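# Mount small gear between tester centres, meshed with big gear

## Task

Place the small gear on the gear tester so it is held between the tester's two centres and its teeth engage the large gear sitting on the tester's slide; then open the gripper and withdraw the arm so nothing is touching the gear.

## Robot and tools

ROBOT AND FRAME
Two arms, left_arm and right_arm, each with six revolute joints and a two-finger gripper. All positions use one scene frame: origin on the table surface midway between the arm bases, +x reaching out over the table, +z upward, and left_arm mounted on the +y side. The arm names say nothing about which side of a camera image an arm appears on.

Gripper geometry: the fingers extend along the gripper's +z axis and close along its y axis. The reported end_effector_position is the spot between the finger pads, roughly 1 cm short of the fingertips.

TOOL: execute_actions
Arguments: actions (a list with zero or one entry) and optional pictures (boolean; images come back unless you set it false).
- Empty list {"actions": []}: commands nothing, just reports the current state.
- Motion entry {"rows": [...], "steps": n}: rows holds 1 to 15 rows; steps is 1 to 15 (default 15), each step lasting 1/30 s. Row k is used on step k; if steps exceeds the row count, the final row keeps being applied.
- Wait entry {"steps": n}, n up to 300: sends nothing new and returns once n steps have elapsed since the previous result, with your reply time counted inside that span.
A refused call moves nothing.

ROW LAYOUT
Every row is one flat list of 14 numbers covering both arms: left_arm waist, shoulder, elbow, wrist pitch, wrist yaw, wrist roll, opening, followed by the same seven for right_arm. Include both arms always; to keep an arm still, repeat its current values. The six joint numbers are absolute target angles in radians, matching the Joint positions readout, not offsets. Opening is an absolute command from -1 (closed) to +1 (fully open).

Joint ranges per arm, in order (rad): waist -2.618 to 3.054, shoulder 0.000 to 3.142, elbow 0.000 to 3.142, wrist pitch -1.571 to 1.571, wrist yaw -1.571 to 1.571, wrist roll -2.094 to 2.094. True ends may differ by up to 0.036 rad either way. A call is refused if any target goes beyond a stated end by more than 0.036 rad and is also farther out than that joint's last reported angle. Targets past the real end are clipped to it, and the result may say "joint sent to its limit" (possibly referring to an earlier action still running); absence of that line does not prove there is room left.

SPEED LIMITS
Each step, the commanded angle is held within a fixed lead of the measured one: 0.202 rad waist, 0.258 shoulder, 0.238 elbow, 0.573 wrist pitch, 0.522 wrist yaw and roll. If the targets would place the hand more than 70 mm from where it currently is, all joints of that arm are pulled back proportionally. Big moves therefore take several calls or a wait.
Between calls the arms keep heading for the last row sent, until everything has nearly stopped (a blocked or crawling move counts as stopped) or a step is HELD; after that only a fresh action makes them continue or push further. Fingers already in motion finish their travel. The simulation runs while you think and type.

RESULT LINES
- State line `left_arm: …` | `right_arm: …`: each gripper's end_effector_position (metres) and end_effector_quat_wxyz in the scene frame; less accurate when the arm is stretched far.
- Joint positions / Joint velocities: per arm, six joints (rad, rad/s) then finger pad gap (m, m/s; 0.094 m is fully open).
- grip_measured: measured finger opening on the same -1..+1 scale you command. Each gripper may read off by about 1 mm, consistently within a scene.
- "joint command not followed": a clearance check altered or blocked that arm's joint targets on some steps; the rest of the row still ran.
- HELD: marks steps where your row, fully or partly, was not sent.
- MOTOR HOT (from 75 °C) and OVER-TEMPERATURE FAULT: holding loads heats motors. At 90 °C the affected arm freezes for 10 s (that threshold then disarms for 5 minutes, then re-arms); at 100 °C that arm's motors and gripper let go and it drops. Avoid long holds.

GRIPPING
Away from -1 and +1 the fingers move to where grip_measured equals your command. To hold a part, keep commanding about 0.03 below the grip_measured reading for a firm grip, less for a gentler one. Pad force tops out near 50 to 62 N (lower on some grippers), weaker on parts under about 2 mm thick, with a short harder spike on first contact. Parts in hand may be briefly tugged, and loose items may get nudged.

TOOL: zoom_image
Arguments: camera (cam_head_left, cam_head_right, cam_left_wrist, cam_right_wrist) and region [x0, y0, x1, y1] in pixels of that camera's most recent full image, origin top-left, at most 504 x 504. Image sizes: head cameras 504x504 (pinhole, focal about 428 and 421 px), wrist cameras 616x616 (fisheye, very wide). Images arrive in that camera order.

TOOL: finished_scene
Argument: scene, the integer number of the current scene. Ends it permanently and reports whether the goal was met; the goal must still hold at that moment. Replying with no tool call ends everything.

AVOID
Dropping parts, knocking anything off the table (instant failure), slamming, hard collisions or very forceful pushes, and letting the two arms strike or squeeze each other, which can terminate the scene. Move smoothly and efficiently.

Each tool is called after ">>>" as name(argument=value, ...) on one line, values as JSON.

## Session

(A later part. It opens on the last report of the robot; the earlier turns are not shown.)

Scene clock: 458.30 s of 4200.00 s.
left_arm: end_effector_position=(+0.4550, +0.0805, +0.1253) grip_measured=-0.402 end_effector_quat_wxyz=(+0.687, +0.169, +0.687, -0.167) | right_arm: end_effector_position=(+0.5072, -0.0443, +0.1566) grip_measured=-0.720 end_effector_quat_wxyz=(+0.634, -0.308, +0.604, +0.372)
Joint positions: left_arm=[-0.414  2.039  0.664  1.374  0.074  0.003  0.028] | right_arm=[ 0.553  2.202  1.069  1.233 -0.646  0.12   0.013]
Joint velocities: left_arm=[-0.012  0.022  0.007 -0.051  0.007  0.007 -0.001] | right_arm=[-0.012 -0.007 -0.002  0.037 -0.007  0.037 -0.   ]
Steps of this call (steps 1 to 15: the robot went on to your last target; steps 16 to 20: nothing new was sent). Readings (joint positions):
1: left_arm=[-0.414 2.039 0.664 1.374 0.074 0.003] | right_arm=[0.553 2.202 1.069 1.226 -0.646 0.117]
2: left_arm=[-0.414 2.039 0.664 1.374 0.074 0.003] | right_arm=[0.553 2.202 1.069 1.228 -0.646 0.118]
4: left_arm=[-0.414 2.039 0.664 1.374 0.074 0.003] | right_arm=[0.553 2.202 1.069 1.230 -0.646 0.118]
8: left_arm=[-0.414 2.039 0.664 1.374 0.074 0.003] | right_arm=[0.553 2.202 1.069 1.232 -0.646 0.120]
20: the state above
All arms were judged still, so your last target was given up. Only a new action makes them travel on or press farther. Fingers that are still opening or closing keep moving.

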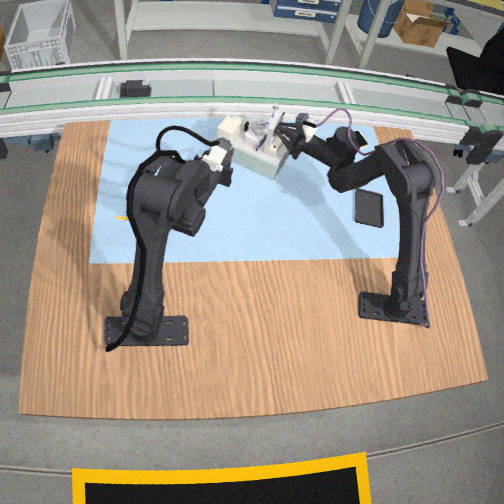

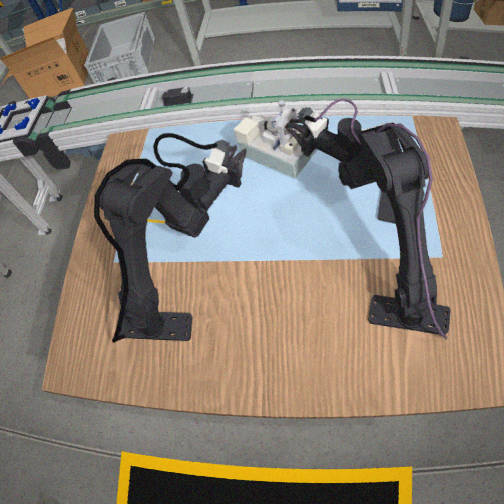

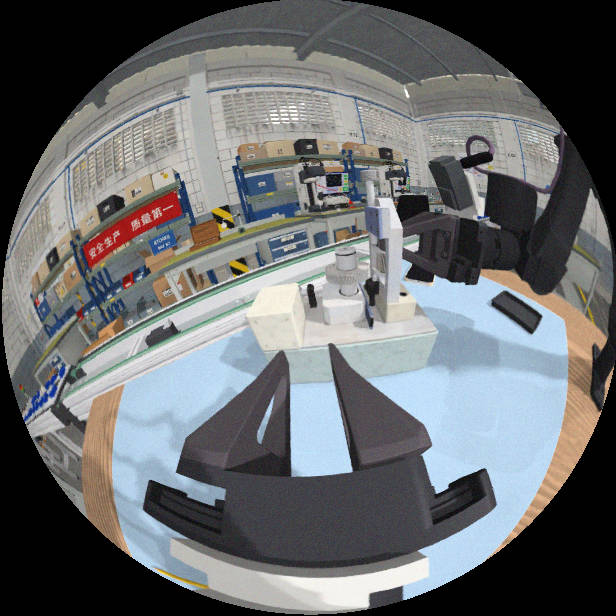

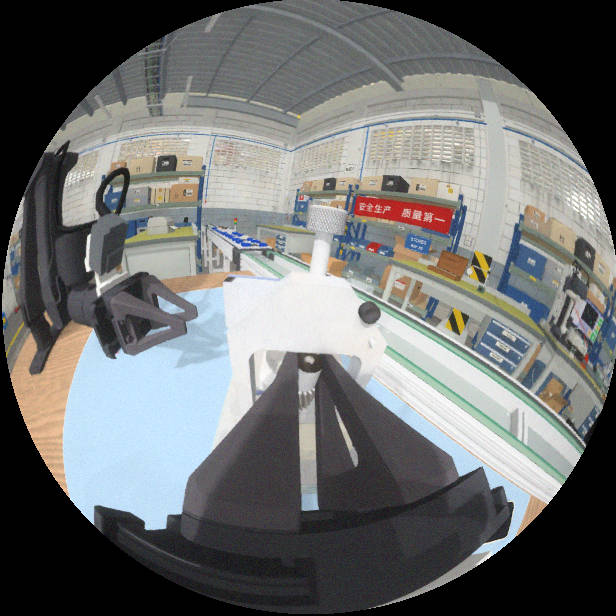

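>>> execute_actions(actions=[{"rows":[[-0.43,1.95,0.7,1.3,0.04,0,-0.4,0.568,2.21,1.06,1.22,-0.647,0.13,-0.78],[-0.43,1.88,0.74,1.2,0.04,0,-0.4,0.568,2.21,1.06,1.22,-0.647,0.13,-0.78],[-0.43,1.81,0.78,1.05,0.04,0,-0.4,0.568,2.21,1.06,1.22,-0.647,0.13,-0.78],[-0.43,1.74,0.82,0.9,0,0,-0.4,0.568,2.21,1.06,1.22,-0.647,0.13,-0.78],[-0.45,1.67,0.87,0.75,0,0,-0.4,0.568,2.21,1.06,1.22,-0.647,0.13,-0.78],[-0.47,1.6,0.92,0.6,0,0,-0.4,0.568,2.21,1.06,1.22,-0.647,0.13,-0.78],[-0.49,1.55,0.98,0.45,0,0,-0.4,0.568,2.21,1.06,1.22,-0.647,0.13,-0.78],[-0.51,1.5,1.04,0.3,0,0,-0.4,0.568,2.21,1.06,1.22,-0.647,0.13,-0.78],[-0.53,1.5,1.1,0.1,0,0,-0.4,0.568,2.21,1.06,1.22,-0.647,0.13,-0.78],[-0.55,1.5,1.17,-0.1,0,0,-0.4,0.568,2.21,1.06,1.22,-0.647,0.13,-0.78],[-0.57,1.5,1.24,-0.3,0,0,-0.4,0.568,2.21,1.06,1.22,-0.647,0.13,-0.78],[-0.585,1.5,1.3,-0.54,0,0,-0.4,0.568,2.21,1.06,1.22,-0.647,0.13,-0.78]],"steps":15}], pictures=false)

>>> execute_actions(actions=[{"steps":30}], pictures=false)

>>> execute_actions(actions=[{"rows":[[-0.578,1.55,1.37,-0.54,0,0,-0.4,0.572,2.21,1.06,1.22,-0.647,0.13,-0.78],[-0.578,1.6,1.43,-0.54,0,0,-0.4,0.572,2.21,1.06,1.22,-0.647,0.13,-0.78],[-0.578,1.65,1.49,-0.54,0,0,-0.4,0.572,2.21,1.06,1.22,-0.647,0.13,-0.78],[-0.578,1.7,1.55,-0.54,0,0,-0.4,0.572,2.21,1.06,1.22,-0.647,0.13,-0.78],[-0.578,1.75,1.61,-0.54,0,0,-0.4,0.572,2.21,1.06,1.22,-0.647,0.13,-0.78],[-0.578,1.8,1.67,-0.54,0,0,-0.4,0.572,2.21,1.06,1.22,-0.647,0.13,-0.78],[-0.578,1.85,1.735,-0.54,0,0,-0.4,0.572,2.21,1.06,1.22,-0.647,0.13,-0.78],[-0.578,1.9,1.8,-0.54,0,0,-0.4,0.572,2.21,1.06,1.22,-0.647,0.13,-0.78],[-0.578,1.95,1.86,-0.54,0,0,-0.4,0.572,2.21,1.06,1.22,-0.647,0.13,-0.78],[-0.578,1.995,1.915,-0.54,0,0,-0.4,0.572,2.21,1.06,1.22,-0.647,0.13,-0.78]],"steps":15}], pictures=false)

>>> execute_actions(actions=[{"steps":12}], pictures=false)

Scene clock: 478.50 s of 4200.00 s.
left_arm: end_effector_position=(+0.4172, +0.0142, +0.4058) grip_measured=-0.402 end_effector_quat_wxyz=(+0.683, +0.206, +0.669, -0.208) | right_arm: end_effector_position=(+0.5074, -0.0442, +0.1547) grip_measured=-0.720 end_effector_quat_wxyz=(+0.631, -0.307, +0.608, +0.372)
Joint positions: left_arm=[-0.591  1.468  1.308  0.179  0.013  0.003  0.028] | right_arm=[ 0.553  2.202  1.069  1.224 -0.646  0.12   0.013]
Joint velocities: left_arm=[-0.178 -0.462  0.295 -1.531  0.022 -0.051 -0.001] | right_arm=[ 0.012  0.012 -0.017 -0.037 -0.081 -0.022 -0.001]
Steps of this call (steps 1 to 90: nothing new was sent; then 16.70 s passed at rest; steps 91 to 105: all 15 steps of this action). Readings (joint positions):
91: left_arm=[-0.415 2.029 0.664 1.359 0.069 0.003] | right_arm=[0.553 2.202 1.069 1.232 -0.646 0.120]
92: left_arm=[-0.417 2.004 0.667 1.316 0.064 0.003] | right_arm=[0.553 2.202 1.069 1.231 -0.646 0.120]
94: left_arm=[-0.421 1.913 0.705 1.172 0.053 0.003] | right_arm=[0.553 2.202 1.069 1.228 -0.646 0.120]
98: left_arm=[-0.451 1.677 0.877 0.821 0.022 0.003] | right_arm=[0.553 2.202 1.069 1.225 -0.646 0.120]
105: the state above

Scene clock: 479.50 s of 4200.00 s.
left_arm: end_effector_position=(+0.3743, +0.0428, +0.2285) grip_measured=-0.402 end_effector_quat_wxyz=(+0.392, +0.265, +0.873, -0.120) | right_arm: end_effector_position=(+0.5074, -0.0442, +0.1546) grip_measured=-0.720 end_effector_quat_wxyz=(+0.630, -0.307, +0.608, +0.372)
Joint positions: left_arm=[-0.593  1.509  1.314 -0.531  0.006  0.003  0.028] | right_arm=[ 0.553  2.202  1.069  1.224 -0.646  0.12   0.013]
Joint velocities: left_arm=[-0.002  0.007 -0.027 -0.007 -0.037  0.095 -0.001] | right_arm=[ 0.012  0.007  0.017  0.022 -0.037  0.007  0.   ]
Steps of this call (steps 1 to 30: the robot went on to your last target). Readings (joint positions):
1: left_arm=[-0.593 1.456 1.313 0.129 0.014 0.003] | right_arm=[0.553 2.202 1.069 1.224 -0.646 0.120]
2: left_arm=[-0.593 1.451 1.314 0.080 0.013 0.003] | right_arm=[0.553 2.202 1.069 1.224 -0.646 0.120]
4: left_arm=[-0.593 1.456 1.314 -0.039 0.012 0.003] | right_arm=[0.553 2.202 1.069 1.224 -0.646 0.120]
8: left_arm=[-0.593 1.487 1.314 -0.293 0.010 0.003] | right_arm=[0.553 2.202 1.069 1.224 -0.646 0.120]
30: the state above

Scene clock: 480.00 s of 4200.00 s.
left_arm: end_effector_position=(+0.4917, -0.0294, +0.2336) grip_measured=-0.402 end_effector_quat_wxyz=(+0.422, +0.258, +0.860, -0.127) | right_arm: end_effector_position=(+0.5048, -0.0400, +0.1546) grip_measured=-0.720 end_effector_quat_wxyz=(+0.629, -0.310, +0.606, +0.375)
Joint positions: left_arm=[-0.585  2.008  1.878 -0.527  0.005  0.003  0.028] | right_arm=[ 0.562  2.202  1.069  1.224 -0.646  0.12   0.013]
Joint velocities: left_arm=[-0.022  0.095  0.027 -0.212 -0.037 -0.007  0.   ] | right_arm=[-0.007  0.012 -0.002  0.081 -0.037 -0.051  0.   ]
Steps of this call (steps 1 to 15: all 15 steps of this action). Readings (joint positions):
1: left_arm=[-0.592 1.513 1.319 -0.535 0.006 0.003] | right_arm=[0.554 2.202 1.069 1.224 -0.646 0.120]
2: left_arm=[-0.591 1.529 1.340 -0.547 0.006 0.003] | right_arm=[0.555 2.202 1.069 1.224 -0.646 0.120]
4: left_arm=[-0.588 1.600 1.430 -0.560 0.006 0.003] | right_arm=[0.558 2.202 1.069 1.224 -0.646 0.120]
8: left_arm=[-0.585 1.806 1.678 -0.546 0.005 0.003] | right_arm=[0.562 2.202 1.069 1.224 -0.646 0.120]
15: the state above

Scene clock: 480.40 s of 4200.00 s.
left_arm: end_effector_position=(+0.4912, -0.0291, +0.2330) grip_measured=-0.402 end_effector_quat_wxyz=(+0.420, +0.258, +0.861, -0.126) | right_arm: end_effector_position=(+0.5048, -0.0400, +0.1546) grip_measured=-0.720 end_effector_quat_wxyz=(+0.629, -0.310, +0.606, +0.375)
Joint positions: left_arm=[-0.585  2.01   1.884 -0.537  0.005  0.003  0.028] | right_arm=[ 0.562  2.202  1.069  1.224 -0.646  0.12   0.013]
Joint velocities: left_arm=[-0.007  0.007 -0.012  0.051  0.007  0.066  0.   ] | right_arm=[-0.007  0.007  0.002 -0.125 -0.066 -0.037 -0.   ]
Steps of this call (steps 1 to 12: the robot went on to your last target). Readings (joint positions):
1: left_arm=[-0.585 2.010 1.878 -0.532 0.005 0.003] | right_arm=[0.562 2.202 1.069 1.224 -0.646 0.120]
2: left_arm=[-0.585 2.010 1.878 -0.536 0.005 0.003] | right_arm=[0.562 2.202 1.069 1.224 -0.646 0.120]
4: left_arm=[-0.585 2.010 1.880 -0.537 0.005 0.003] | right_arm=[0.562 2.202 1.069 1.224 -0.646 0.120]
8: left_arm=[-0.585 2.010 1.884 -0.537 0.005 0.003] | right_arm=[0.562 2.202 1.069 1.224 -0.646 0.120]
12: the state above

>>> execute_actions(actions=[{"rows":[[-0.566,2.01,1.93,-0.545,0,0,-0.35,0.57,2.21,1.06,1.22,-0.647,0.13,-0.78],[-0.569,2.02,1.945,-0.545,0,0,-0.35,0.57,2.21,1.06,1.22,-0.647,0.13,-0.78],[-0.571,2.04,1.97,-0.545,0,0,-0.35,0.57,2.21,1.06,1.22,-0.647,0.13,-0.78],[-0.571,2.06,1.995,-0.55,0,0,-0.35,0.57,2.21,1.06,1.22,-0.647,0.13,-0.78],[-0.571,2.08,2.02,-0.55,0,0,-0.35,0.57,2.21,1.06,1.22,-0.647,0.13,-0.78],[-0.571,2.1,2.04,-0.555,0,0,-0.35,0.57,2.21,1.06,1.22,-0.647,0.13,-0.78],[-0.571,2.115,2.055,-0.555,0,0,-0.35,0.57,2.21,1.06,1.22,-0.647,0.13,-0.78],[-0.571,2.125,2.07,-0.555,0,0,-0.35,0.57,2.21,1.06,1.22,-0.647,0.13,-0.78],[-0.571,2.135,2.07,-0.555,0,0,-0.35,0.57,2.21,1.06,1.22,-0.647,0.13,-0.78]],"steps":15}], pictures=false)

>>> execute_actions(actions=[{"steps":12}], pictures=false)

Scene clock: 489.57 s of 4200.00 s.
left_arm: end_effector_position=(+0.5200, -0.0420, +0.2293) grip_measured=-0.352 end_effector_quat_wxyz=(+0.429, +0.253, +0.858, -0.127) | right_arm: end_effector_position=(+0.5048, -0.0400, +0.1546) grip_measured=-0.720 end_effector_quat_wxyz=(+0.629, -0.310, +0.606, +0.375)
Joint positions: left_arm=[-0.577  2.136  2.042 -0.549  0.005  0.003  0.03 ] | right_arm=[ 0.562  2.202  1.069  1.224 -0.646  0.12   0.013]
Joint velocities: left_arm=[-0.012  0.085  0.022 -0.051 -0.051 -0.022 -0.001] | right_arm=[-0.012  0.012 -0.002 -0.007  0.051 -0.081 -0.   ]
Steps of this call (steps 1 to 30: the robot went on to your last target; steps 31 to 90: nothing new was sent; then 5.67 s passed at rest; steps 91 to 105: all 15 steps of this action). Readings (joint positions):
91: left_arm=[-0.585 2.010 1.887 -0.539 0.005 0.003] | right_arm=[0.562 2.202 1.069 1.224 -0.646 0.120]
92: left_arm=[-0.583 2.012 1.893 -0.543 0.005 0.003] | right_arm=[0.562 2.202 1.069 1.224 -0.646 0.120]
94: left_arm=[-0.580 2.028 1.927 -0.549 0.005 0.003] | right_arm=[0.562 2.202 1.069 1.224 -0.646 0.120]
98: left_arm=[-0.577 2.084 2.020 -0.546 0.005 0.003] | right_arm=[0.562 2.202 1.069 1.224 -0.646 0.120]
105: the state above

Scene clock: 489.97 s of 4200.00 s.
left_arm: end_effector_position=(+0.5198, -0.0419, +0.2268) grip_measured=-0.352 end_effector_quat_wxyz=(+0.426, +0.254, +0.859, -0.126) | right_arm: end_effector_position=(+0.5048, -0.0400, +0.1546) grip_measured=-0.720 end_effector_quat_wxyz=(+0.629, -0.310, +0.606, +0.375)
Joint positions: left_arm=[-0.577  2.139  2.042 -0.553  0.005  0.003  0.03 ] | right_arm=[ 0.562  2.202  1.069  1.224 -0.646  0.12   0.013]
Joint velocities: left_arm=[ 0.012  0.002 -0.002  0.022  0.081  0.022 -0.001] | right_arm=[-0.012  0.022  0.012 -0.007 -0.022  0.007 -0.001]
Steps of this call (steps 1 to 12: the robot went on to your last target). Readings (joint positions):
1: left_arm=[-0.577 2.138 2.042 -0.551 0.005 0.003] | right_arm=[0.562 2.202 1.069 1.224 -0.646 0.120]
2: left_arm=[-0.577 2.139 2.042 -0.552 0.005 0.003] | right_arm=[0.562 2.202 1.069 1.224 -0.646 0.120]
4: left_arm=[-0.577 2.139 2.042 -0.553 0.005 0.003] | right_arm=[0.562 2.202 1.069 1.224 -0.646 0.120]
8: left_arm=[-0.577 2.139 2.042 -0.553 0.005 0.003] | right_arm=[0.562 2.202 1.069 1.224 -0.646 0.120]
12: the state above

>>> execute_actions(actions=[{"rows":[[-0.571,2.135,2.07,-0.555,0,0,-0.75,0.57,2.21,1.09,1.22,-0.647,0.13,-0.78]],"steps":10}], pictures=false)

>>> execute_actions(actions=[{"rows":[[-0.572,2.12,2.08,-0.547,0,0,-0.75,0.57,2.21,1.09,1.22,-0.647,0.13,-0.78],[-0.572,2.105,2.09,-0.538,0,0,-0.75,0.57,2.21,1.09,1.22,-0.647,0.13,-0.78],[-0.572,2.09,2.1,-0.53,0,0,-0.75,0.57,2.21,1.09,1.22,-0.647,0.13,-0.78],[-0.572,2.075,2.11,-0.52,0,0,-0.75,0.57,2.21,1.09,1.22,-0.647,0.13,-0.78],[-0.572,2.06,2.12,-0.51,0,0,-0.75,0.57,2.21,1.09,1.22,-0.647,0.13,-0.78],[-0.572,2.045,2.135,-0.5,0,0,-0.75,0.57,2.21,1.09,1.22,-0.647,0.13,-0.78],[-0.572,2.025,2.15,-0.485,0,0,-0.75,0.57,2.21,1.09,1.22,-0.647,0.13,-0.78]],"steps":15}], pictures=false)

>>> execute_actions(actions=[{"rows":[[-0.572,2.025,2.15,-0.485,0,0,-0.75,0.57,2.212,1.1,1.22,-0.647,0.13,-0.78],[-0.572,2.025,2.15,-0.485,0,0,-0.75,0.57,2.215,1.105,1.22,-0.647,0.13,-0.78],[-0.572,2.025,2.15,-0.485,0,0,-0.75,0.57,2.218,1.11,1.22,-0.647,0.13,-0.78],[-0.572,2.025,2.15,-0.485,0,0,-0.75,0.57,2.221,1.115,1.22,-0.647,0.13,-0.78]],"steps":15}], pictures=false)

Scene clock: 502.87 s of 4200.00 s.
left_arm: end_effector_position=(+0.5198, -0.0419, +0.2268) grip_measured=-0.710 end_effector_quat_wxyz=(+0.426, +0.254, +0.859, -0.126) | right_arm: end_effector_position=(+0.5048, -0.0400, +0.1545) grip_measured=-0.720 end_effector_quat_wxyz=(+0.629, -0.310, +0.607, +0.375)
Joint positions: left_arm=[-0.577  2.139  2.042 -0.553  0.005  0.003  0.014] | right_arm=[ 0.562  2.202  1.069  1.223 -0.646  0.12   0.013]
Joint velocities: left_arm=[ 0.002 -0.017 -0.007 -0.037 -0.051  0.037  0.   ] | right_arm=[ 0.007  0.002 -0.002  0.022 -0.022  0.11  -0.   ]
Steps of this call (steps 1 to 15: the robot went on to your last target; steps 16 to 90: nothing new was sent; then 9.57 s passed at rest; steps 91 to 100: all 10 steps of this action). Readings (joint positions):
91: left_arm=[-0.577 2.139 2.042 -0.553 0.005 0.003] | right_arm=[0.562 2.202 1.069 1.224 -0.646 0.120]
92: left_arm=[-0.577 2.139 2.042 -0.553 0.005 0.003] | right_arm=[0.562 2.202 1.069 1.224 -0.646 0.120]
94: left_arm=[-0.577 2.139 2.042 -0.553 0.005 0.003] | right_arm=[0.562 2.202 1.069 1.224 -0.646 0.120]
98: left_arm=[-0.577 2.139 2.042 -0.553 0.005 0.003] | right_arm=[0.562 2.202 1.069 1.223 -0.646 0.120]
100: the state above

Scene clock: 503.37 s of 4200.00 s.
left_arm: end_effector_position=(+0.5196, -0.0418, +0.2434) grip_measured=-0.710 end_effector_quat_wxyz=(+0.438, +0.252, +0.853, -0.130) | right_arm: end_effector_position=(+0.5048, -0.0400, +0.1545) grip_measured=-0.720 end_effector_quat_wxyz=(+0.629, -0.310, +0.607, +0.375)
Joint positions: left_arm=[-0.577  2.127  2.067 -0.563  0.005  0.003  0.014] | right_arm=[ 0.562  2.202  1.069  1.223 -0.646  0.12   0.013]
Joint velocities: left_arm=[-0.012  0.017  0.032  0.007  0.007  0.007  0.001] | right_arm=[ 0.022 -0.002 -0.007  0.037 -0.066  0.022  0.   ]
Steps of this call (steps 1 to 15: all 15 steps of this action). Readings (joint positions):
1: left_arm=[-0.577 2.139 2.042 -0.552 0.005 0.003] | right_arm=[0.562 2.202 1.069 1.223 -0.646 0.120]
2: left_arm=[-0.577 2.139 2.045 -0.553 0.005 0.003] | right_arm=[0.562 2.202 1.069 1.223 -0.646 0.120]
4: left_arm=[-0.577 2.139 2.050 -0.558 0.005 0.003] | right_arm=[0.562 2.202 1.069 1.223 -0.646 0.120]
8: left_arm=[-0.577 2.133 2.061 -0.562 0.005 0.003] | right_arm=[0.562 2.202 1.069 1.223 -0.646 0.120]
15: the state above

Scene clock: 503.87 s of 4200.00 s.
left_arm: end_effector_position=(+0.5196, -0.0418, +0.2434) grip_measured=-0.710 end_effector_quat_wxyz=(+0.438, +0.252, +0.853, -0.130) | right_arm: end_effector_position=(+0.5077, -0.0388, +0.1562) grip_measured=-0.720 end_effector_quat_wxyz=(+0.630, -0.311, +0.604, +0.375)
Joint positions: left_arm=[-0.577  2.127  2.067 -0.563  0.005  0.003  0.014] | right_arm=[ 0.562  2.209  1.086  1.219 -0.646  0.12   0.013]
Joint velocities: left_arm=[-0.002 -0.012  0.002 -0.007  0.022  0.022 -0.   ] | right_arm=[-0.002 -0.022 -0.007  0.037  0.022  0.007 -0.   ]
Steps of this call (steps 1 to 15: all 15 steps of this action). Readings (joint positions):
1: left_arm=[-0.577 2.127 2.067 -0.563 0.005 0.003] | right_arm=[0.562 2.202 1.069 1.223 -0.646 0.120]
2: left_arm=[-0.577 2.127 2.067 -0.563 0.005 0.003] | right_arm=[0.562 2.202 1.069 1.223 -0.646 0.120]
4: left_arm=[-0.577 2.127 2.067 -0.563 0.005 0.003] | right_arm=[0.562 2.204 1.075 1.222 -0.646 0.120]
8: left_arm=[-0.577 2.127 2.067 -0.563 0.005 0.003] | right_arm=[0.562 2.209 1.085 1.219 -0.646 0.120]
15: the state above

>>> execute_actions(actions=[{"rows":[[-0.572,2.04,2.14,-0.495,0,0,-0.75,0.57,2.221,1.115,1.205,-0.647,0.13,-0.78],[-0.572,2.04,2.14,-0.495,0,0,-0.75,0.57,2.221,1.115,1.205,-0.647,0.13,-0.78],[-0.572,2.04,2.14,-0.495,0,0,-0.75,0.57,2.221,1.115,1.205,-0.647,0.13,-0.78],[-0.572,2.04,2.14,-0.495,0,0,-0.75,0.57,2.223,1.12,1.203,-0.647,0.13,-0.78],[-0.572,2.04,2.14,-0.495,0,0,-0.75,0.57,2.226,1.125,1.202,-0.647,0.13,-0.78],[-0.572,2.04,2.14,-0.495,0,0,-0.75,0.57,2.229,1.13,1.2,-0.647,0.13,-0.78],[-0.572,2.04,2.14,-0.495,0,0,-0.75,0.57,2.231,1.134,1.2,-0.647,0.13,-0.78]],"steps":15}], pictures=false)

>>> execute_actions(actions=[{"steps":8}], pictures=false)

Scene clock: 510.27 s of 4200.00 s.
left_arm: end_effector_position=(+0.5196, -0.0418, +0.2434) grip_measured=-0.710 end_effector_quat_wxyz=(+0.438, +0.252, +0.853, -0.130) | right_arm: end_effector_position=(+0.5089, -0.0369, +0.1553) grip_measured=-0.720 end_effector_quat_wxyz=(+0.626, -0.313, +0.606, +0.379)
Joint positions: left_arm=[-0.577  2.127  2.067 -0.563  0.005  0.003  0.014] | right_arm=[ 0.562  2.214  1.099  1.203 -0.656  0.122  0.013]
Joint velocities: left_arm=[ 0.002  0.007  0.012 -0.037 -0.022 -0.037 -0.   ] | right_arm=[ 0.002 -0.012 -0.002  0.037  0.022 -0.007  0.001]
Steps of this call (steps 1 to 15: the robot went on to your last target; steps 16 to 90: nothing new was sent; then 2.90 s passed at rest; steps 91 to 105: all 15 steps of this action). Readings (joint positions):
91: left_arm=[-0.577 2.127 2.067 -0.563 0.005 0.003] | right_arm=[0.562 2.209 1.086 1.218 -0.646 0.120]
92: left_arm=[-0.577 2.127 2.067 -0.563 0.005 0.003] | right_arm=[0.562 2.209 1.086 1.216 -0.646 0.120]
94: left_arm=[-0.577 2.127 2.067 -0.563 0.005 0.003] | right_arm=[0.562 2.209 1.086 1.213 -0.646 0.120]
98: left_arm=[-0.577 2.127 2.067 -0.563 0.005 0.003] | right_arm=[0.562 2.214 1.097 1.207 -0.651 0.121]
105: the state above

Scene clock: 510.53 s of 4200.00 s.
left_arm: end_effector_position=(+0.5196, -0.0418, +0.2434) grip_measured=-0.710 end_effector_quat_wxyz=(+0.438, +0.252, +0.853, -0.130) | right_arm: end_effector_position=(+0.5089, -0.0368, +0.1553) grip_measured=-0.720 end_effector_quat_wxyz=(+0.626, -0.313, +0.606, +0.379)
Joint positions: left_arm=[-0.577  2.127  2.067 -0.563  0.005  0.003  0.014] | right_arm=[ 0.562  2.214  1.1    1.203 -0.657  0.122  0.013]
Joint velocities: left_arm=[-0.002  0.022  0.012 -0.051 -0.066 -0.022  0.001] | right_arm=[-0.007 -0.007 -0.007 -0.022 -0.051 -0.037  0.001]
Steps of this call (steps 1 to 8: the robot went on to your last target). Readings (joint positions):
1: left_arm=[-0.577 2.127 2.067 -0.563 0.005 0.003] | right_arm=[0.562 2.214 1.100 1.203 -0.656 0.122]
2: left_arm=[-0.577 2.127 2.067 -0.563 0.005 0.003] | right_arm=[0.562 2.214 1.100 1.203 -0.657 0.122]
4: left_arm=[-0.577 2.127 2.067 -0.563 0.005 0.003] | right_arm=[0.562 2.214 1.100 1.203 -0.657 0.122]
8: the state above

>>> execute_actions(actions=[{"rows":[[-0.572,2.04,2.14,-0.495,0,0,-0.75,0.57,2.222,1.125,1.19,-0.64,0.13,-0.78]],"steps":15}])

>>> zoom_image(camera="cam_right_wrist", region=[230,250,400,440])

Scene clock: 515.60 s of 4200.00 s.
left_arm: end_effector_position=(+0.5196, -0.0418, +0.2434) grip_measured=-0.710 end_effector_quat_wxyz=(+0.438, +0.252, +0.853, -0.130) | right_arm: end_effector_position=(+0.5089, -0.0368, +0.1551) grip_measured=-0.720 end_effector_quat_wxyz=(+0.625, -0.313, +0.606, +0.379)
Joint positions: left_arm=[-0.577  2.127  2.067 -0.563  0.005  0.003  0.014] | right_arm=[ 0.562  2.214  1.1    1.201 -0.657  0.123  0.013]
Joint velocities: left_arm=[-0.012  0.002 -0.022 -0.022 -0.051 -0.022  0.   ] | right_arm=[-0.012  0.017 -0.007  0.022 -0.037 -0.007  0.001]
Steps of this call (steps 1 to 15: the robot went on to your last target; steps 16 to 90: nothing new was sent; then 1.57 s passed at rest; steps 91 to 105: all 15 steps of this action). Readings (joint positions):
91: left_arm=[-0.577 2.127 2.067 -0.563 0.005 0.003] | right_arm=[0.562 2.214 1.100 1.202 -0.657 0.122]
92: left_arm=[-0.577 2.127 2.067 -0.563 0.005 0.003] | right_arm=[0.562 2.214 1.100 1.201 -0.657 0.123]
94: left_arm=[-0.577 2.127 2.067 -0.563 0.005 0.003] | right_arm=[0.562 2.214 1.100 1.201 -0.657 0.123]
98: left_arm=[-0.577 2.127 2.067 -0.563 0.005 0.003] | right_arm=[0.562 2.214 1.100 1.201 -0.657 0.123]
105: the state above

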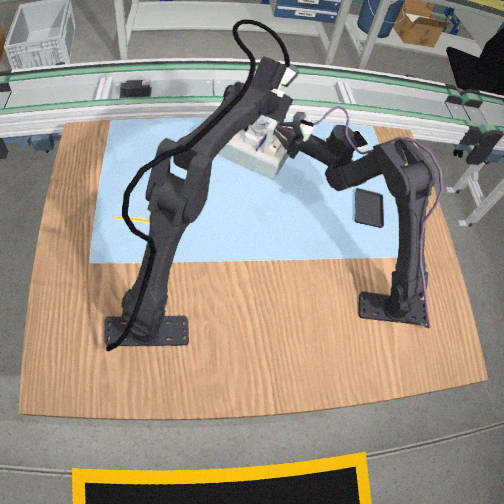

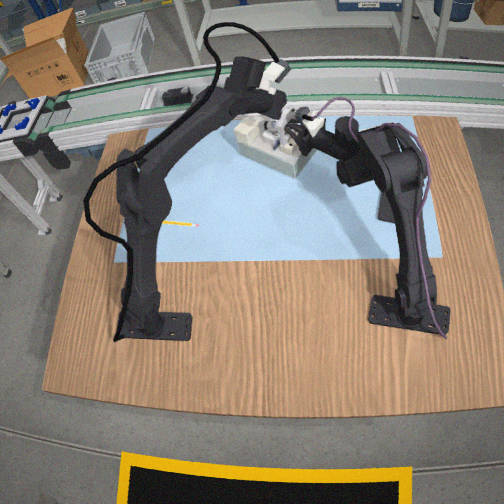

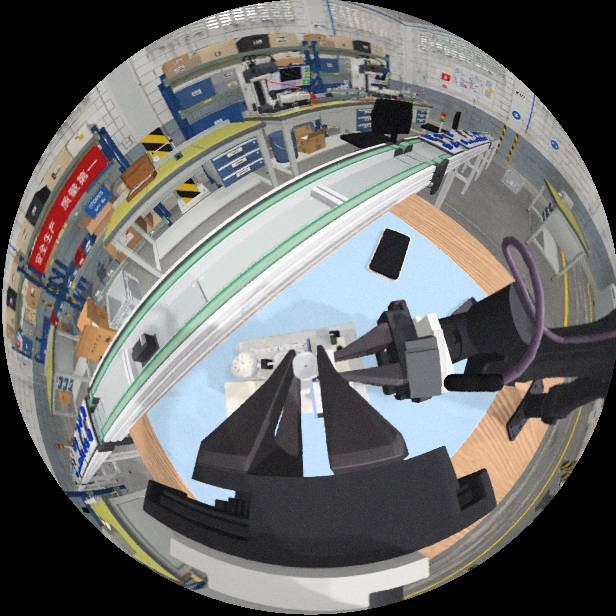

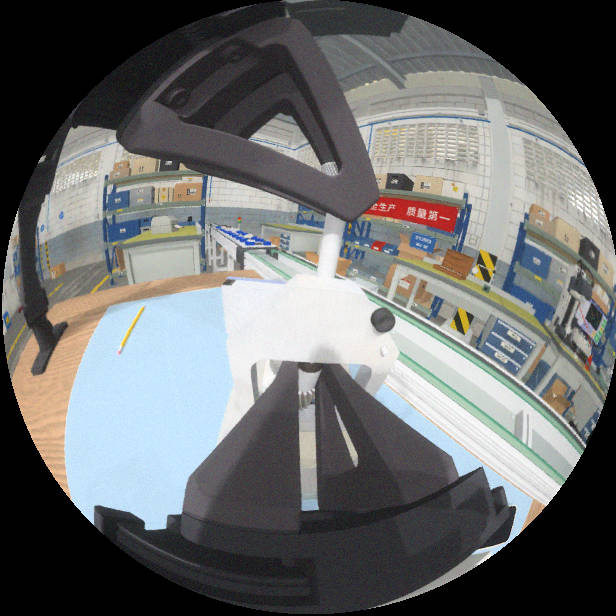

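Region (230, 250, 400, 440) of cam_right_wrist's 616x616 image, scaled by 2.653, with more detail than that image has; it fills the left 451 columns of this view, and the rest is white.

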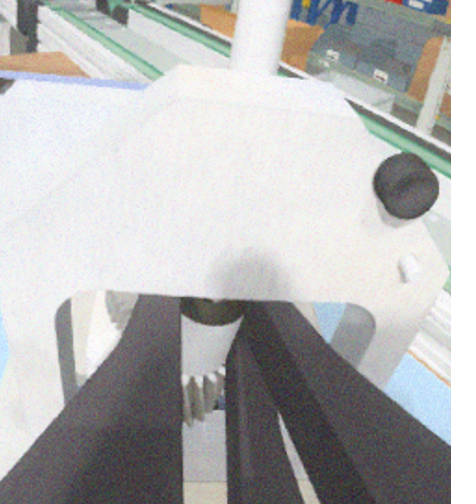

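>>> execute_actions(actions=[{"rows":[[-0.572,2.04,2.14,-0.495,0,0,-0.75,0.57,2.21,1.125,1.232,-0.635,0.13,-0.78]],"steps":15}], pictures=false)

Scene clock: 521.43 s of 4200.00 s.
left_arm: end_effector_position=(+0.5196, -0.0418, +0.2434) grip_measured=-0.710 end_effector_quat_wxyz=(+0.438, +0.252, +0.853, -0.130) | right_arm: end_effector_position=(+0.5089, -0.0368, +0.1554) grip_measured=-0.720 end_effector_quat_wxyz=(+0.626, -0.313, +0.606, +0.379)
Joint positions: left_arm=[-0.577  2.127  2.067 -0.563  0.005  0.003  0.014] | right_arm=[ 0.562  2.214  1.1    1.203 -0.657  0.123  0.013]
Joint velocities: left_arm=[-0.022  0.002 -0.002 -0.037  0.022  0.051  0.001] | right_arm=[-0.002 -0.007  0.002  0.007 -0.037  0.007  0.001]
Steps of this call (steps 1 to 15: the robot went on to your last target; steps 16 to 90: nothing new was sent; then 2.33 s passed at rest; steps 91 to 105: all 15 steps of this action). Readings (joint positions):
91: left_arm=[-0.577 2.127 2.067 -0.563 0.005 0.003] | right_arm=[0.562 2.214 1.100 1.203 -0.657 0.123]
92: left_arm=[-0.577 2.127 2.067 -0.563 0.005 0.003] | right_arm=[0.562 2.214 1.100 1.203 -0.657 0.123]
94: left_arm=[-0.577 2.127 2.067 -0.563 0.005 0.003] | right_arm=[0.562 2.214 1.100 1.203 -0.657 0.123]
98: left_arm=[-0.577 2.127 2.067 -0.563 0.005 0.003] | right_arm=[0.562 2.214 1.100 1.203 -0.657 0.123]
105: the state above

>>> execute_actions(actions=[{"rows":[[-0.572,2.04,2.14,-0.495,0,0,-0.75,0.562,2.21,1.11,1.175,-0.66,0.13,-0.78]],"steps":12}], pictures=false)

>>> execute_actions(actions=[{"rows":[[-0.572,2.04,2.14,-0.495,0,0,-0.75,0.562,2.21,1.11,1.245,-0.66,0.13,-0.78]],"steps":12}], pictures=false)

Scene clock: 529.10 s of 4200.00 s.
left_arm: end_effector_position=(+0.5196, -0.0418, +0.2434) grip_measured=-0.710 end_effector_quat_wxyz=(+0.438, +0.252, +0.853, -0.130) | right_arm: end_effector_position=(+0.5080, -0.0361, +0.1531) grip_measured=-0.720 end_effector_quat_wxyz=(+0.621, -0.315, +0.608, +0.382)
Joint positions: left_arm=[-0.577  2.127  2.067 -0.563  0.005  0.003  0.014] | right_arm=[ 0.562  2.214  1.1    1.192 -0.664  0.123  0.013]
Joint velocities: left_arm=[-0.007 -0.002 -0.007  0.022 -0.022 -0.007  0.   ] | right_arm=[ 0.002 -0.017  0.007  0.066 -0.037  0.081 -0.001]
Steps of this call (steps 1 to 15: the robot went on to your last target; steps 16 to 90: nothing new was sent; then 4.27 s passed at rest; steps 91 to 102: all 12 steps of this action). Readings (joint positions):
91: left_arm=[-0.577 2.127 2.067 -0.563 0.005 0.003] | right_arm=[0.562 2.214 1.100 1.200 -0.658 0.123]
92: left_arm=[-0.577 2.127 2.067 -0.563 0.005 0.003] | right_arm=[0.562 2.214 1.100 1.199 -0.658 0.123]
94: left_arm=[-0.577 2.127 2.067 -0.563 0.005 0.003] | right_arm=[0.562 2.214 1.100 1.196 -0.661 0.123]
98: left_arm=[-0.577 2.127 2.067 -0.563 0.005 0.003] | right_arm=[0.562 2.214 1.100 1.193 -0.663 0.123]
102: the state above

Scene clock: 529.50 s of 4200.00 s.
left_arm: end_effector_position=(+0.5196, -0.0418, +0.2434) grip_measured=-0.710 end_effector_quat_wxyz=(+0.438, +0.252, +0.853, -0.130) | right_arm: end_effector_position=(+0.5078, -0.0361, +0.1557) grip_measured=-0.720 end_effector_quat_wxyz=(+0.625, -0.315, +0.604, +0.381)
Joint positions: left_arm=[-0.577  2.127  2.067 -0.563  0.005  0.003  0.014] | right_arm=[ 0.562  2.214  1.1    1.205 -0.664  0.123  0.013]
Joint velocities: left_arm=[ 0.007  0.012 -0.012  0.037  0.037 -0.066  0.   ] | right_arm=[-0.002  0.002 -0.002  0.022 -0.066 -0.022 -0.   ]
Steps of this call (steps 1 to 12: all 12 steps of this action). Readings (joint positions):
1: left_arm=[-0.577 2.127 2.067 -0.563 0.005 0.003] | right_arm=[0.562 2.214 1.100 1.197 -0.664 0.123]
2: left_arm=[-0.577 2.127 2.067 -0.563 0.005 0.003] | right_arm=[0.562 2.214 1.100 1.200 -0.664 0.123]
4: left_arm=[-0.577 2.127 2.067 -0.563 0.005 0.003] | right_arm=[0.562 2.214 1.100 1.205 -0.664 0.123]
8: left_arm=[-0.577 2.127 2.067 -0.563 0.005 0.003] | right_arm=[0.562 2.214 1.100 1.205 -0.664 0.123]
12: the state above

>>> execute_actions(actions=[{"rows":[[-0.572,2.05,2.13,-0.5,0,0,-0.75,0.562,2.228,1.11,1.26,-0.665,0.135,-0.78],[-0.572,2.05,2.13,-0.5,0,0,-0.75,0.562,2.232,1.11,1.27,-0.665,0.14,-0.78],[-0.572,2.05,2.13,-0.5,0,0,-0.75,0.562,2.236,1.11,1.28,-0.665,0.145,-0.78],[-0.572,2.05,2.13,-0.5,0,0,-0.75,0.562,2.24,1.11,1.295,-0.665,0.15,-0.78],[-0.572,2.05,2.13,-0.5,0,0,-0.75,0.562,2.244,1.11,1.31,-0.665,0.155,-0.78],[-0.572,2.05,2.13,-0.5,0,0,-0.75,0.562,2.248,1.11,1.32,-0.665,0.16,-0.78],[-0.572,2.05,2.13,-0.5,0,0,-0.75,0.562,2.252,1.11,1.33,-0.665,0.16,-0.78],[-0.572,2.05,2.13,-0.5,0,0,-0.75,0.562,2.256,1.11,1.335,-0.665,0.16,-0.78]],"steps":15}], pictures=false)

>>> execute_actions(actions=[{"steps":15}], pictures=false)

Scene clock: 538.00 s of 4200.00 s.
left_arm: end_effector_position=(+0.5196, -0.0418, +0.2434) grip_measured=-0.710 end_effector_quat_wxyz=(+0.438, +0.252, +0.853, -0.130) | right_arm: end_effector_position=(+0.5069, -0.0365, +0.1566) grip_measured=-0.720 end_effector_quat_wxyz=(+0.639, -0.312, +0.588, +0.387)
Joint positions: left_arm=[-0.577  2.127  2.067 -0.563  0.005  0.003  0.014] | right_arm=[ 0.562  2.247  1.1    1.294 -0.664  0.148  0.013]
Joint velocities: left_arm=[ 0.017  0.002 -0.007  0.007  0.037 -0.022 -0.001] | right_arm=[ 0.007 -0.012  0.012  0.022 -0.037  0.125  0.   ]
MOTOR HOT: a motor of the left arm reached 75 °C. Now the hottest motor of the left arm, joint 2 (shoulder), reports 76 °C. The controller's stop level is 90 °C. To cool a motor, set the load down, stop pushing, or move to a pose that needs little force.
Steps of this call (steps 1 to 15: the robot went on to your last target; steps 16 to 90: nothing new was sent; then 5.00 s passed at rest; steps 91 to 105: all 15 steps of this action). Readings (joint positions):
91: left_arm=[-0.577 2.127 2.067 -0.563 0.005 0.003] | right_arm=[0.562 2.214 1.100 1.205 -0.664 0.123]
92: left_arm=[-0.577 2.127 2.067 -0.563 0.005 0.003] | right_arm=[0.562 2.215 1.100 1.208 -0.664 0.124]
94: left_arm=[-0.577 2.127 2.067 -0.563 0.005 0.003] | right_arm=[0.562 2.222 1.100 1.226 -0.664 0.128]
98: left_arm=[-0.577 2.127 2.067 -0.563 0.005 0.003] | right_arm=[0.562 2.238 1.100 1.267 -0.664 0.141]
105: the state above

Scene clock: 538.50 s of 4200.00 s.
left_arm: end_effector_position=(+0.5196, -0.0418, +0.2434) grip_measured=-0.710 end_effector_quat_wxyz=(+0.438, +0.252, +0.853, -0.130) | right_arm: end_effector_position=(+0.5068, -0.0365, +0.1568) grip_measured=-0.720 end_effector_quat_wxyz=(+0.639, -0.311, +0.587, +0.387)
Joint positions: left_arm=[-0.577  2.127  2.067 -0.563  0.005  0.003  0.014] | right_arm=[ 0.562  2.247  1.1    1.296 -0.664  0.149  0.013]
Joint velocities: left_arm=[ 0.022 -0.002 -0.007  0.007 -0.007  0.022 -0.001] | right_arm=[-0.007 -0.007  0.012  0.037 -0.037  0.051 -0.001]
MOTOR HOT: still on. Now the hottest motor of the left arm, joint 2 (shoulder), reports 76 °C; the controller's stop level is 90 °C.
Steps of this call (steps 1 to 15: the robot went on to your last target). Readings (joint positions):
1: left_arm=[-0.577 2.127 2.067 -0.563 0.005 0.003] | right_arm=[0.562 2.247 1.100 1.295 -0.664 0.148]
2: left_arm=[-0.577 2.127 2.067 -0.563 0.005 0.003] | right_arm=[0.562 2.247 1.100 1.296 -0.664 0.148]
4: left_arm=[-0.577 2.127 2.067 -0.563 0.005 0.003] | right_arm=[0.562 2.247 1.100 1.296 -0.664 0.149]
8: left_arm=[-0.577 2.127 2.067 -0.563 0.005 0.003] | right_arm=[0.562 2.247 1.100 1.296 -0.664 0.149]
15: the state above
All arms were judged still, so your last target was given up. Only a new action makes them travel on or press farther. Fingers that are still opening or closing keep moving.

Now swing right with q5.

>>> execute_actions(actions=[{"rows":[[-0.572,2.07,2.13,-0.5,0,0,-0.75,0.562,2.25,1.11,1.315,-0.65,0.16,-0.78],[-0.572,2.07,2.13,-0.5,0,0,-0.75,0.562,2.25,1.11,1.315,-0.635,0.16,-0.78],[-0.572,2.07,2.13,-0.5,0,0,-0.75,0.562,2.25,1.11,1.315,-0.622,0.16,-0.78]],"steps":15}])

>>> zoom_image(camera="cam_right_wrist", region=[230,250,400,440])

Scene clock: 544.50 s of 4200.00 s.
left_arm: end_effector_position=(+0.5196, -0.0418, +0.2434) grip_measured=-0.710 end_effector_quat_wxyz=(+0.438, +0.252, +0.853, -0.130) | right_arm: end_effector_position=(+0.5085, -0.0375, +0.1570) grip_measured=-0.720 end_effector_quat_wxyz=(+0.641, -0.308, +0.589, +0.384)
Joint positions: left_arm=[-0.577  2.127  2.067 -0.563  0.005  0.003  0.014] | right_arm=[ 0.562  2.247  1.1    1.296 -0.653  0.149  0.013]
Joint velocities: left_arm=[ 0.007 -0.017 -0.012  0.037  0.007 -0.037  0.   ] | right_arm=[ 0.007 -0.007  0.007 -0.051 -0.066 -0.037  0.001]
MOTOR HOT: still on. Now the hottest motor of the left arm, joint 2 (shoulder), reports 77 °C; the controller's stop level is 90 °C.
Steps of this call (steps 1 to 90: nothing new was sent; then 2.50 s passed at rest; steps 91 to 105: all 15 steps of this action). Readings (joint positions):
91: left_arm=[-0.577 2.127 2.067 -0.563 0.005 0.003] | right_arm=[0.562 2.247 1.100 1.296 -0.664 0.149]
92: left_arm=[-0.577 2.127 2.067 -0.563 0.005 0.003] | right_arm=[0.562 2.247 1.100 1.296 -0.663 0.149]
94: left_arm=[-0.577 2.127 2.067 -0.563 0.005 0.003] | right_arm=[0.562 2.247 1.100 1.296 -0.658 0.149]
98: left_arm=[-0.577 2.127 2.067 -0.563 0.005 0.003] | right_arm=[0.562 2.247 1.100 1.296 -0.654 0.149]
105: the state above

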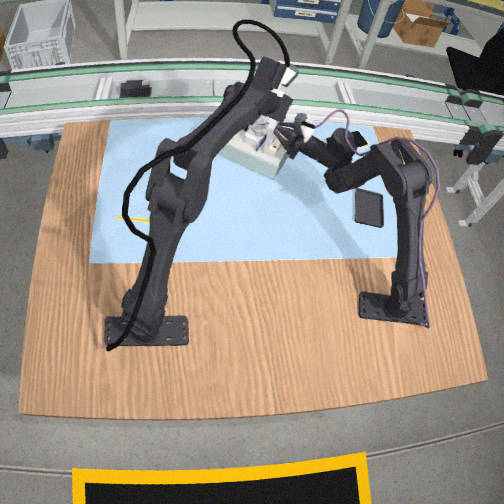

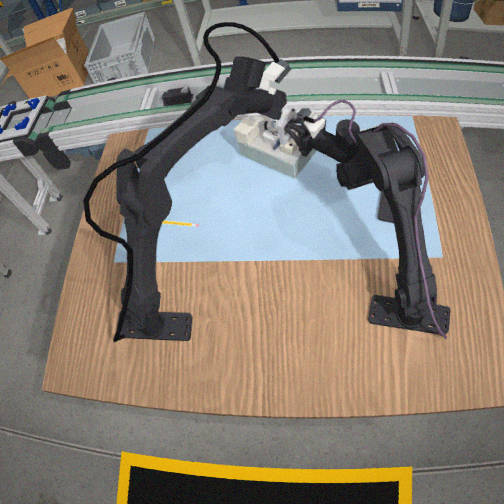

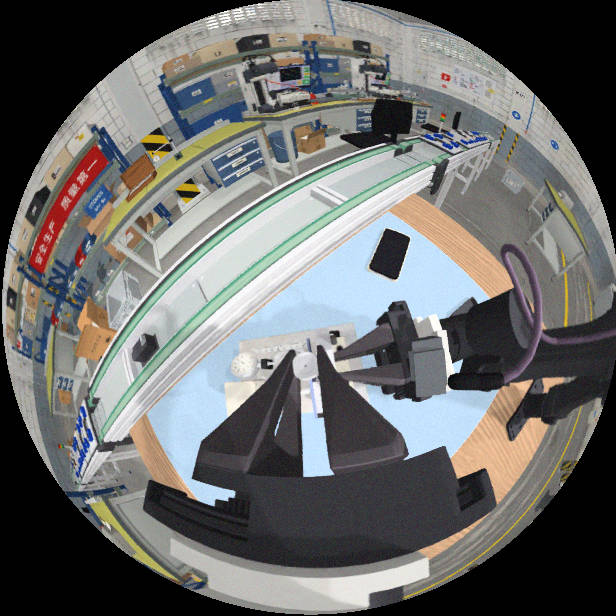

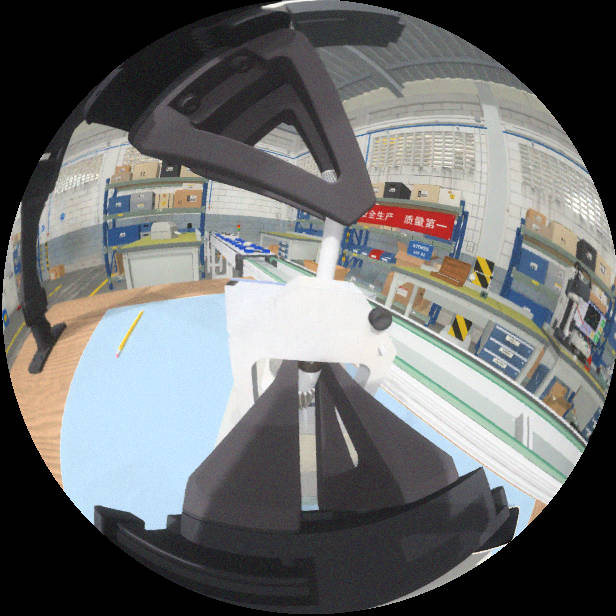

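Region (230, 250, 400, 440) of cam_right_wrist's 616x616 image, scaled by 2.653, with more detail than that image has; it fills the left 451 columns of this view, and the rest is white.

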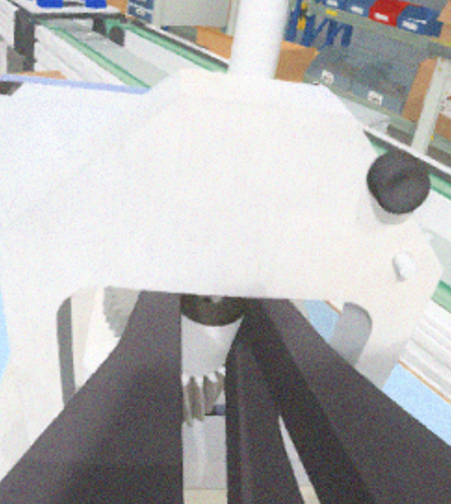

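>>> execute_actions(actions=[{"rows":[[-0.572,2.085,2.1,-0.52,0,0,-0.75,0.562,2.25,1.11,1.3,-0.65,0.16,-0.78],[-0.572,2.1,2.08,-0.54,0,0,-0.75,0.562,2.25,1.11,1.3,-0.65,0.16,-0.78],[-0.572,2.11,2.07,-0.55,0,0,-0.75,0.562,2.25,1.11,1.3,-0.65,0.16,-0.78],[-0.572,2.115,2.065,-0.555,0,0,-0.75,0.562,2.25,1.11,1.3,-0.65,0.16,-0.78]],"steps":15}], pictures=false)

Scene clock: 555.77 s of 4200.00 s.
left_arm: end_effector_position=(+0.5196, -0.0418, +0.2388) grip_measured=-0.710 end_effector_quat_wxyz=(+0.433, +0.253, +0.856, -0.128) | right_arm: end_effector_position=(+0.5081, -0.0372, +0.1562) grip_measured=-0.720 end_effector_quat_wxyz=(+0.639, -0.308, +0.590, +0.385)
Joint positions: left_arm=[-0.577  2.133  2.067 -0.568  0.005  0.003  0.014] | right_arm=[ 0.562  2.247  1.1    1.293 -0.656  0.15   0.013]
Joint velocities: left_arm=[-0.012 -0.007 -0.012  0.022 -0.051 -0.051 -0.   ] | right_arm=[ 0.002  0.002 -0.007 -0.022  0.037  0.066  0.   ]
MOTOR HOT: still on. Now the hottest motor of the left arm, joint 2 (shoulder), reports 76 °C; the controller's stop level is 90 °C.
Steps of this call (steps 1 to 15: the robot went on to your last target; steps 16 to 90: nothing new was sent; then 7.77 s passed at rest; steps 91 to 105: all 15 steps of this action). Readings (joint positions):
91: left_arm=[-0.577 2.127 2.067 -0.564 0.005 0.003] | right_arm=[0.562 2.247 1.100 1.295 -0.654 0.149]
92: left_arm=[-0.577 2.128 2.067 -0.565 0.005 0.003] | right_arm=[0.562 2.247 1.100 1.295 -0.654 0.149]
94: left_arm=[-0.577 2.133 2.067 -0.567 0.005 0.003] | right_arm=[0.562 2.247 1.100 1.293 -0.655 0.149]
98: left_arm=[-0.577 2.133 2.067 -0.568 0.005 0.003] | right_arm=[0.562 2.247 1.100 1.293 -0.656 0.150]
105: the state above

>>> execute_actions(actions=[{"rows":[[-0.572,2.12,2.06,-0.56,0,0,-0.75,0.562,2.25,1.11,1.3,-0.65,0.16,-0.78],[-0.572,2.125,2.06,-0.56,0,0,-0.75,0.562,2.25,1.11,1.3,-0.65,0.16,-0.78],[-0.572,2.13,2.06,-0.56,0,0,-0.75,0.562,2.25,1.11,1.3,-0.65,0.16,-0.78]],"steps":15}], pictures=false)

>>> execute_actions(actions=[{"rows":[[-0.572,2.125,2.07,-0.56,0,0,-0.7,0.562,2.25,1.11,1.3,-0.65,0.16,-0.78],[-0.572,2.125,2.07,-0.56,0,0,-0.68,0.562,2.25,1.11,1.3,-0.65,0.16,-0.78],[-0.572,2.125,2.07,-0.56,0,0,-0.65,0.562,2.25,1.11,1.3,-0.65,0.16,-0.78],[-0.572,2.125,2.07,-0.56,0,0,-0.4,0.562,2.25,1.11,1.3,-0.65,0.16,-0.78]],"steps":15}])

Scene clock: 562.73 s of 4200.00 s.
left_arm: end_effector_position=(+0.5197, -0.0418, +0.2384) grip_measured=-0.710 end_effector_quat_wxyz=(+0.433, +0.253, +0.856, -0.128) | right_arm: end_effector_position=(+0.5081, -0.0372, +0.1562) grip_measured=-0.720 end_effector_quat_wxyz=(+0.639, -0.308, +0.590, +0.385)
Joint positions: left_arm=[-0.577  2.134  2.067 -0.568  0.005  0.003  0.014] | right_arm=[ 0.562  2.247  1.1    1.293 -0.656  0.15   0.013]
Joint velocities: left_arm=[-0.007  0.007 -0.012 -0.066 -0.051 -0.051  0.001] | right_arm=[ 0.007 -0.017  0.002 -0.037  0.007  0.081  0.001]
MOTOR HOT: still on. Now the hottest motor of the left arm, joint 2 (shoulder), reports 73 °C; the controller's stop level is 90 °C.
Steps of this call (steps 1 to 15: the robot went on to your last target; steps 16 to 90: nothing new was sent; then 3.47 s passed at rest; steps 91 to 105: all 15 steps of this action). Readings (joint positions):
91: left_arm=[-0.577 2.133 2.067 -0.568 0.005 0.003] | right_arm=[0.562 2.247 1.100 1.293 -0.656 0.150]
92: left_arm=[-0.577 2.133 2.067 -0.568 0.005 0.003] | right_arm=[0.562 2.247 1.100 1.293 -0.656 0.150]
94: left_arm=[-0.577 2.134 2.067 -0.568 0.005 0.003] | right_arm=[0.562 2.247 1.100 1.293 -0.656 0.150]
98: left_arm=[-0.577 2.134 2.067 -0.568 0.005 0.003] | right_arm=[0.562 2.247 1.100 1.293 -0.656 0.150]
105: the state above

Scene clock: 563.23 s of 4200.00 s.
left_arm: end_effector_position=(+0.5201, -0.0421, +0.2390) grip_measured=-0.402 end_effector_quat_wxyz=(+0.434, +0.252, +0.855, -0.129) | right_arm: end_effector_position=(+0.5058, -0.0359, +0.1535) grip_measured=-0.720 end_effector_quat_wxyz=(+0.633, -0.312, +0.591, +0.390)
Joint positions: left_arm=[-0.577  2.134  2.067 -0.564  0.005  0.003  0.028] | right_arm=[ 0.562  2.248  1.098  1.286 -0.671  0.151  0.013]
Joint velocities: left_arm=[-0.017  0.002 -0.012 -0.051 -0.051 -0.022 -0.002] | right_arm=[ 0.037 -0.012 -0.007  0.007  0.11   0.037 -0.001]
MOTOR HOT: still on. Now the hottest motor of the left arm, joint 2 (shoulder), reports 73 °C; the controller's stop level is 90 °C.
Steps of this call (steps 1 to 15: all 15 steps of this action). Readings (joint positions):
1: left_arm=[-0.577 2.134 2.067 -0.568 0.005 0.003] | right_arm=[0.562 2.247 1.100 1.293 -0.656 0.150]
2: left_arm=[-0.577 2.134 2.067 -0.568 0.005 0.003] | right_arm=[0.562 2.247 1.100 1.293 -0.656 0.150]
4: left_arm=[-0.577 2.134 2.067 -0.569 0.005 0.003] | right_arm=[0.562 2.247 1.100 1.288 -0.660 0.151]
8: left_arm=[-0.577 2.134 2.067 -0.565 0.005 0.003] | right_arm=[0.562 2.248 1.098 1.286 -0.670 0.151]
15: the state above

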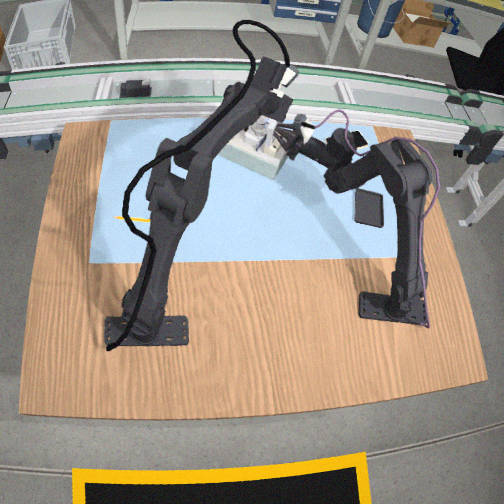

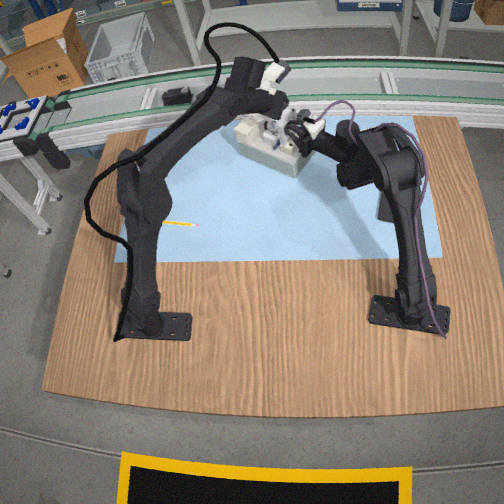

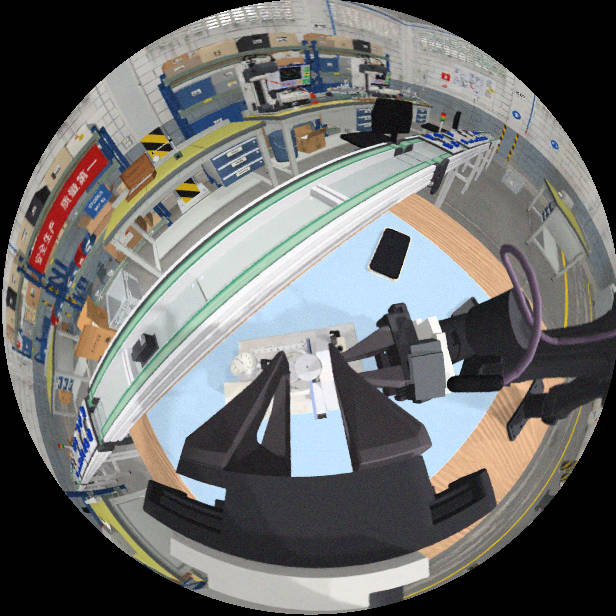

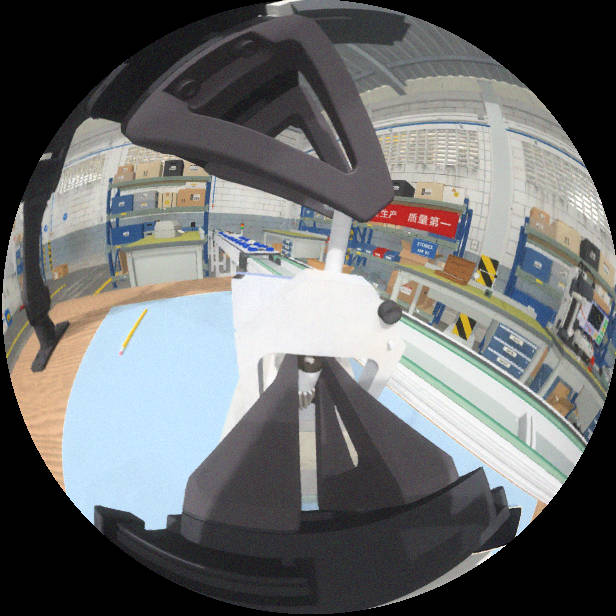

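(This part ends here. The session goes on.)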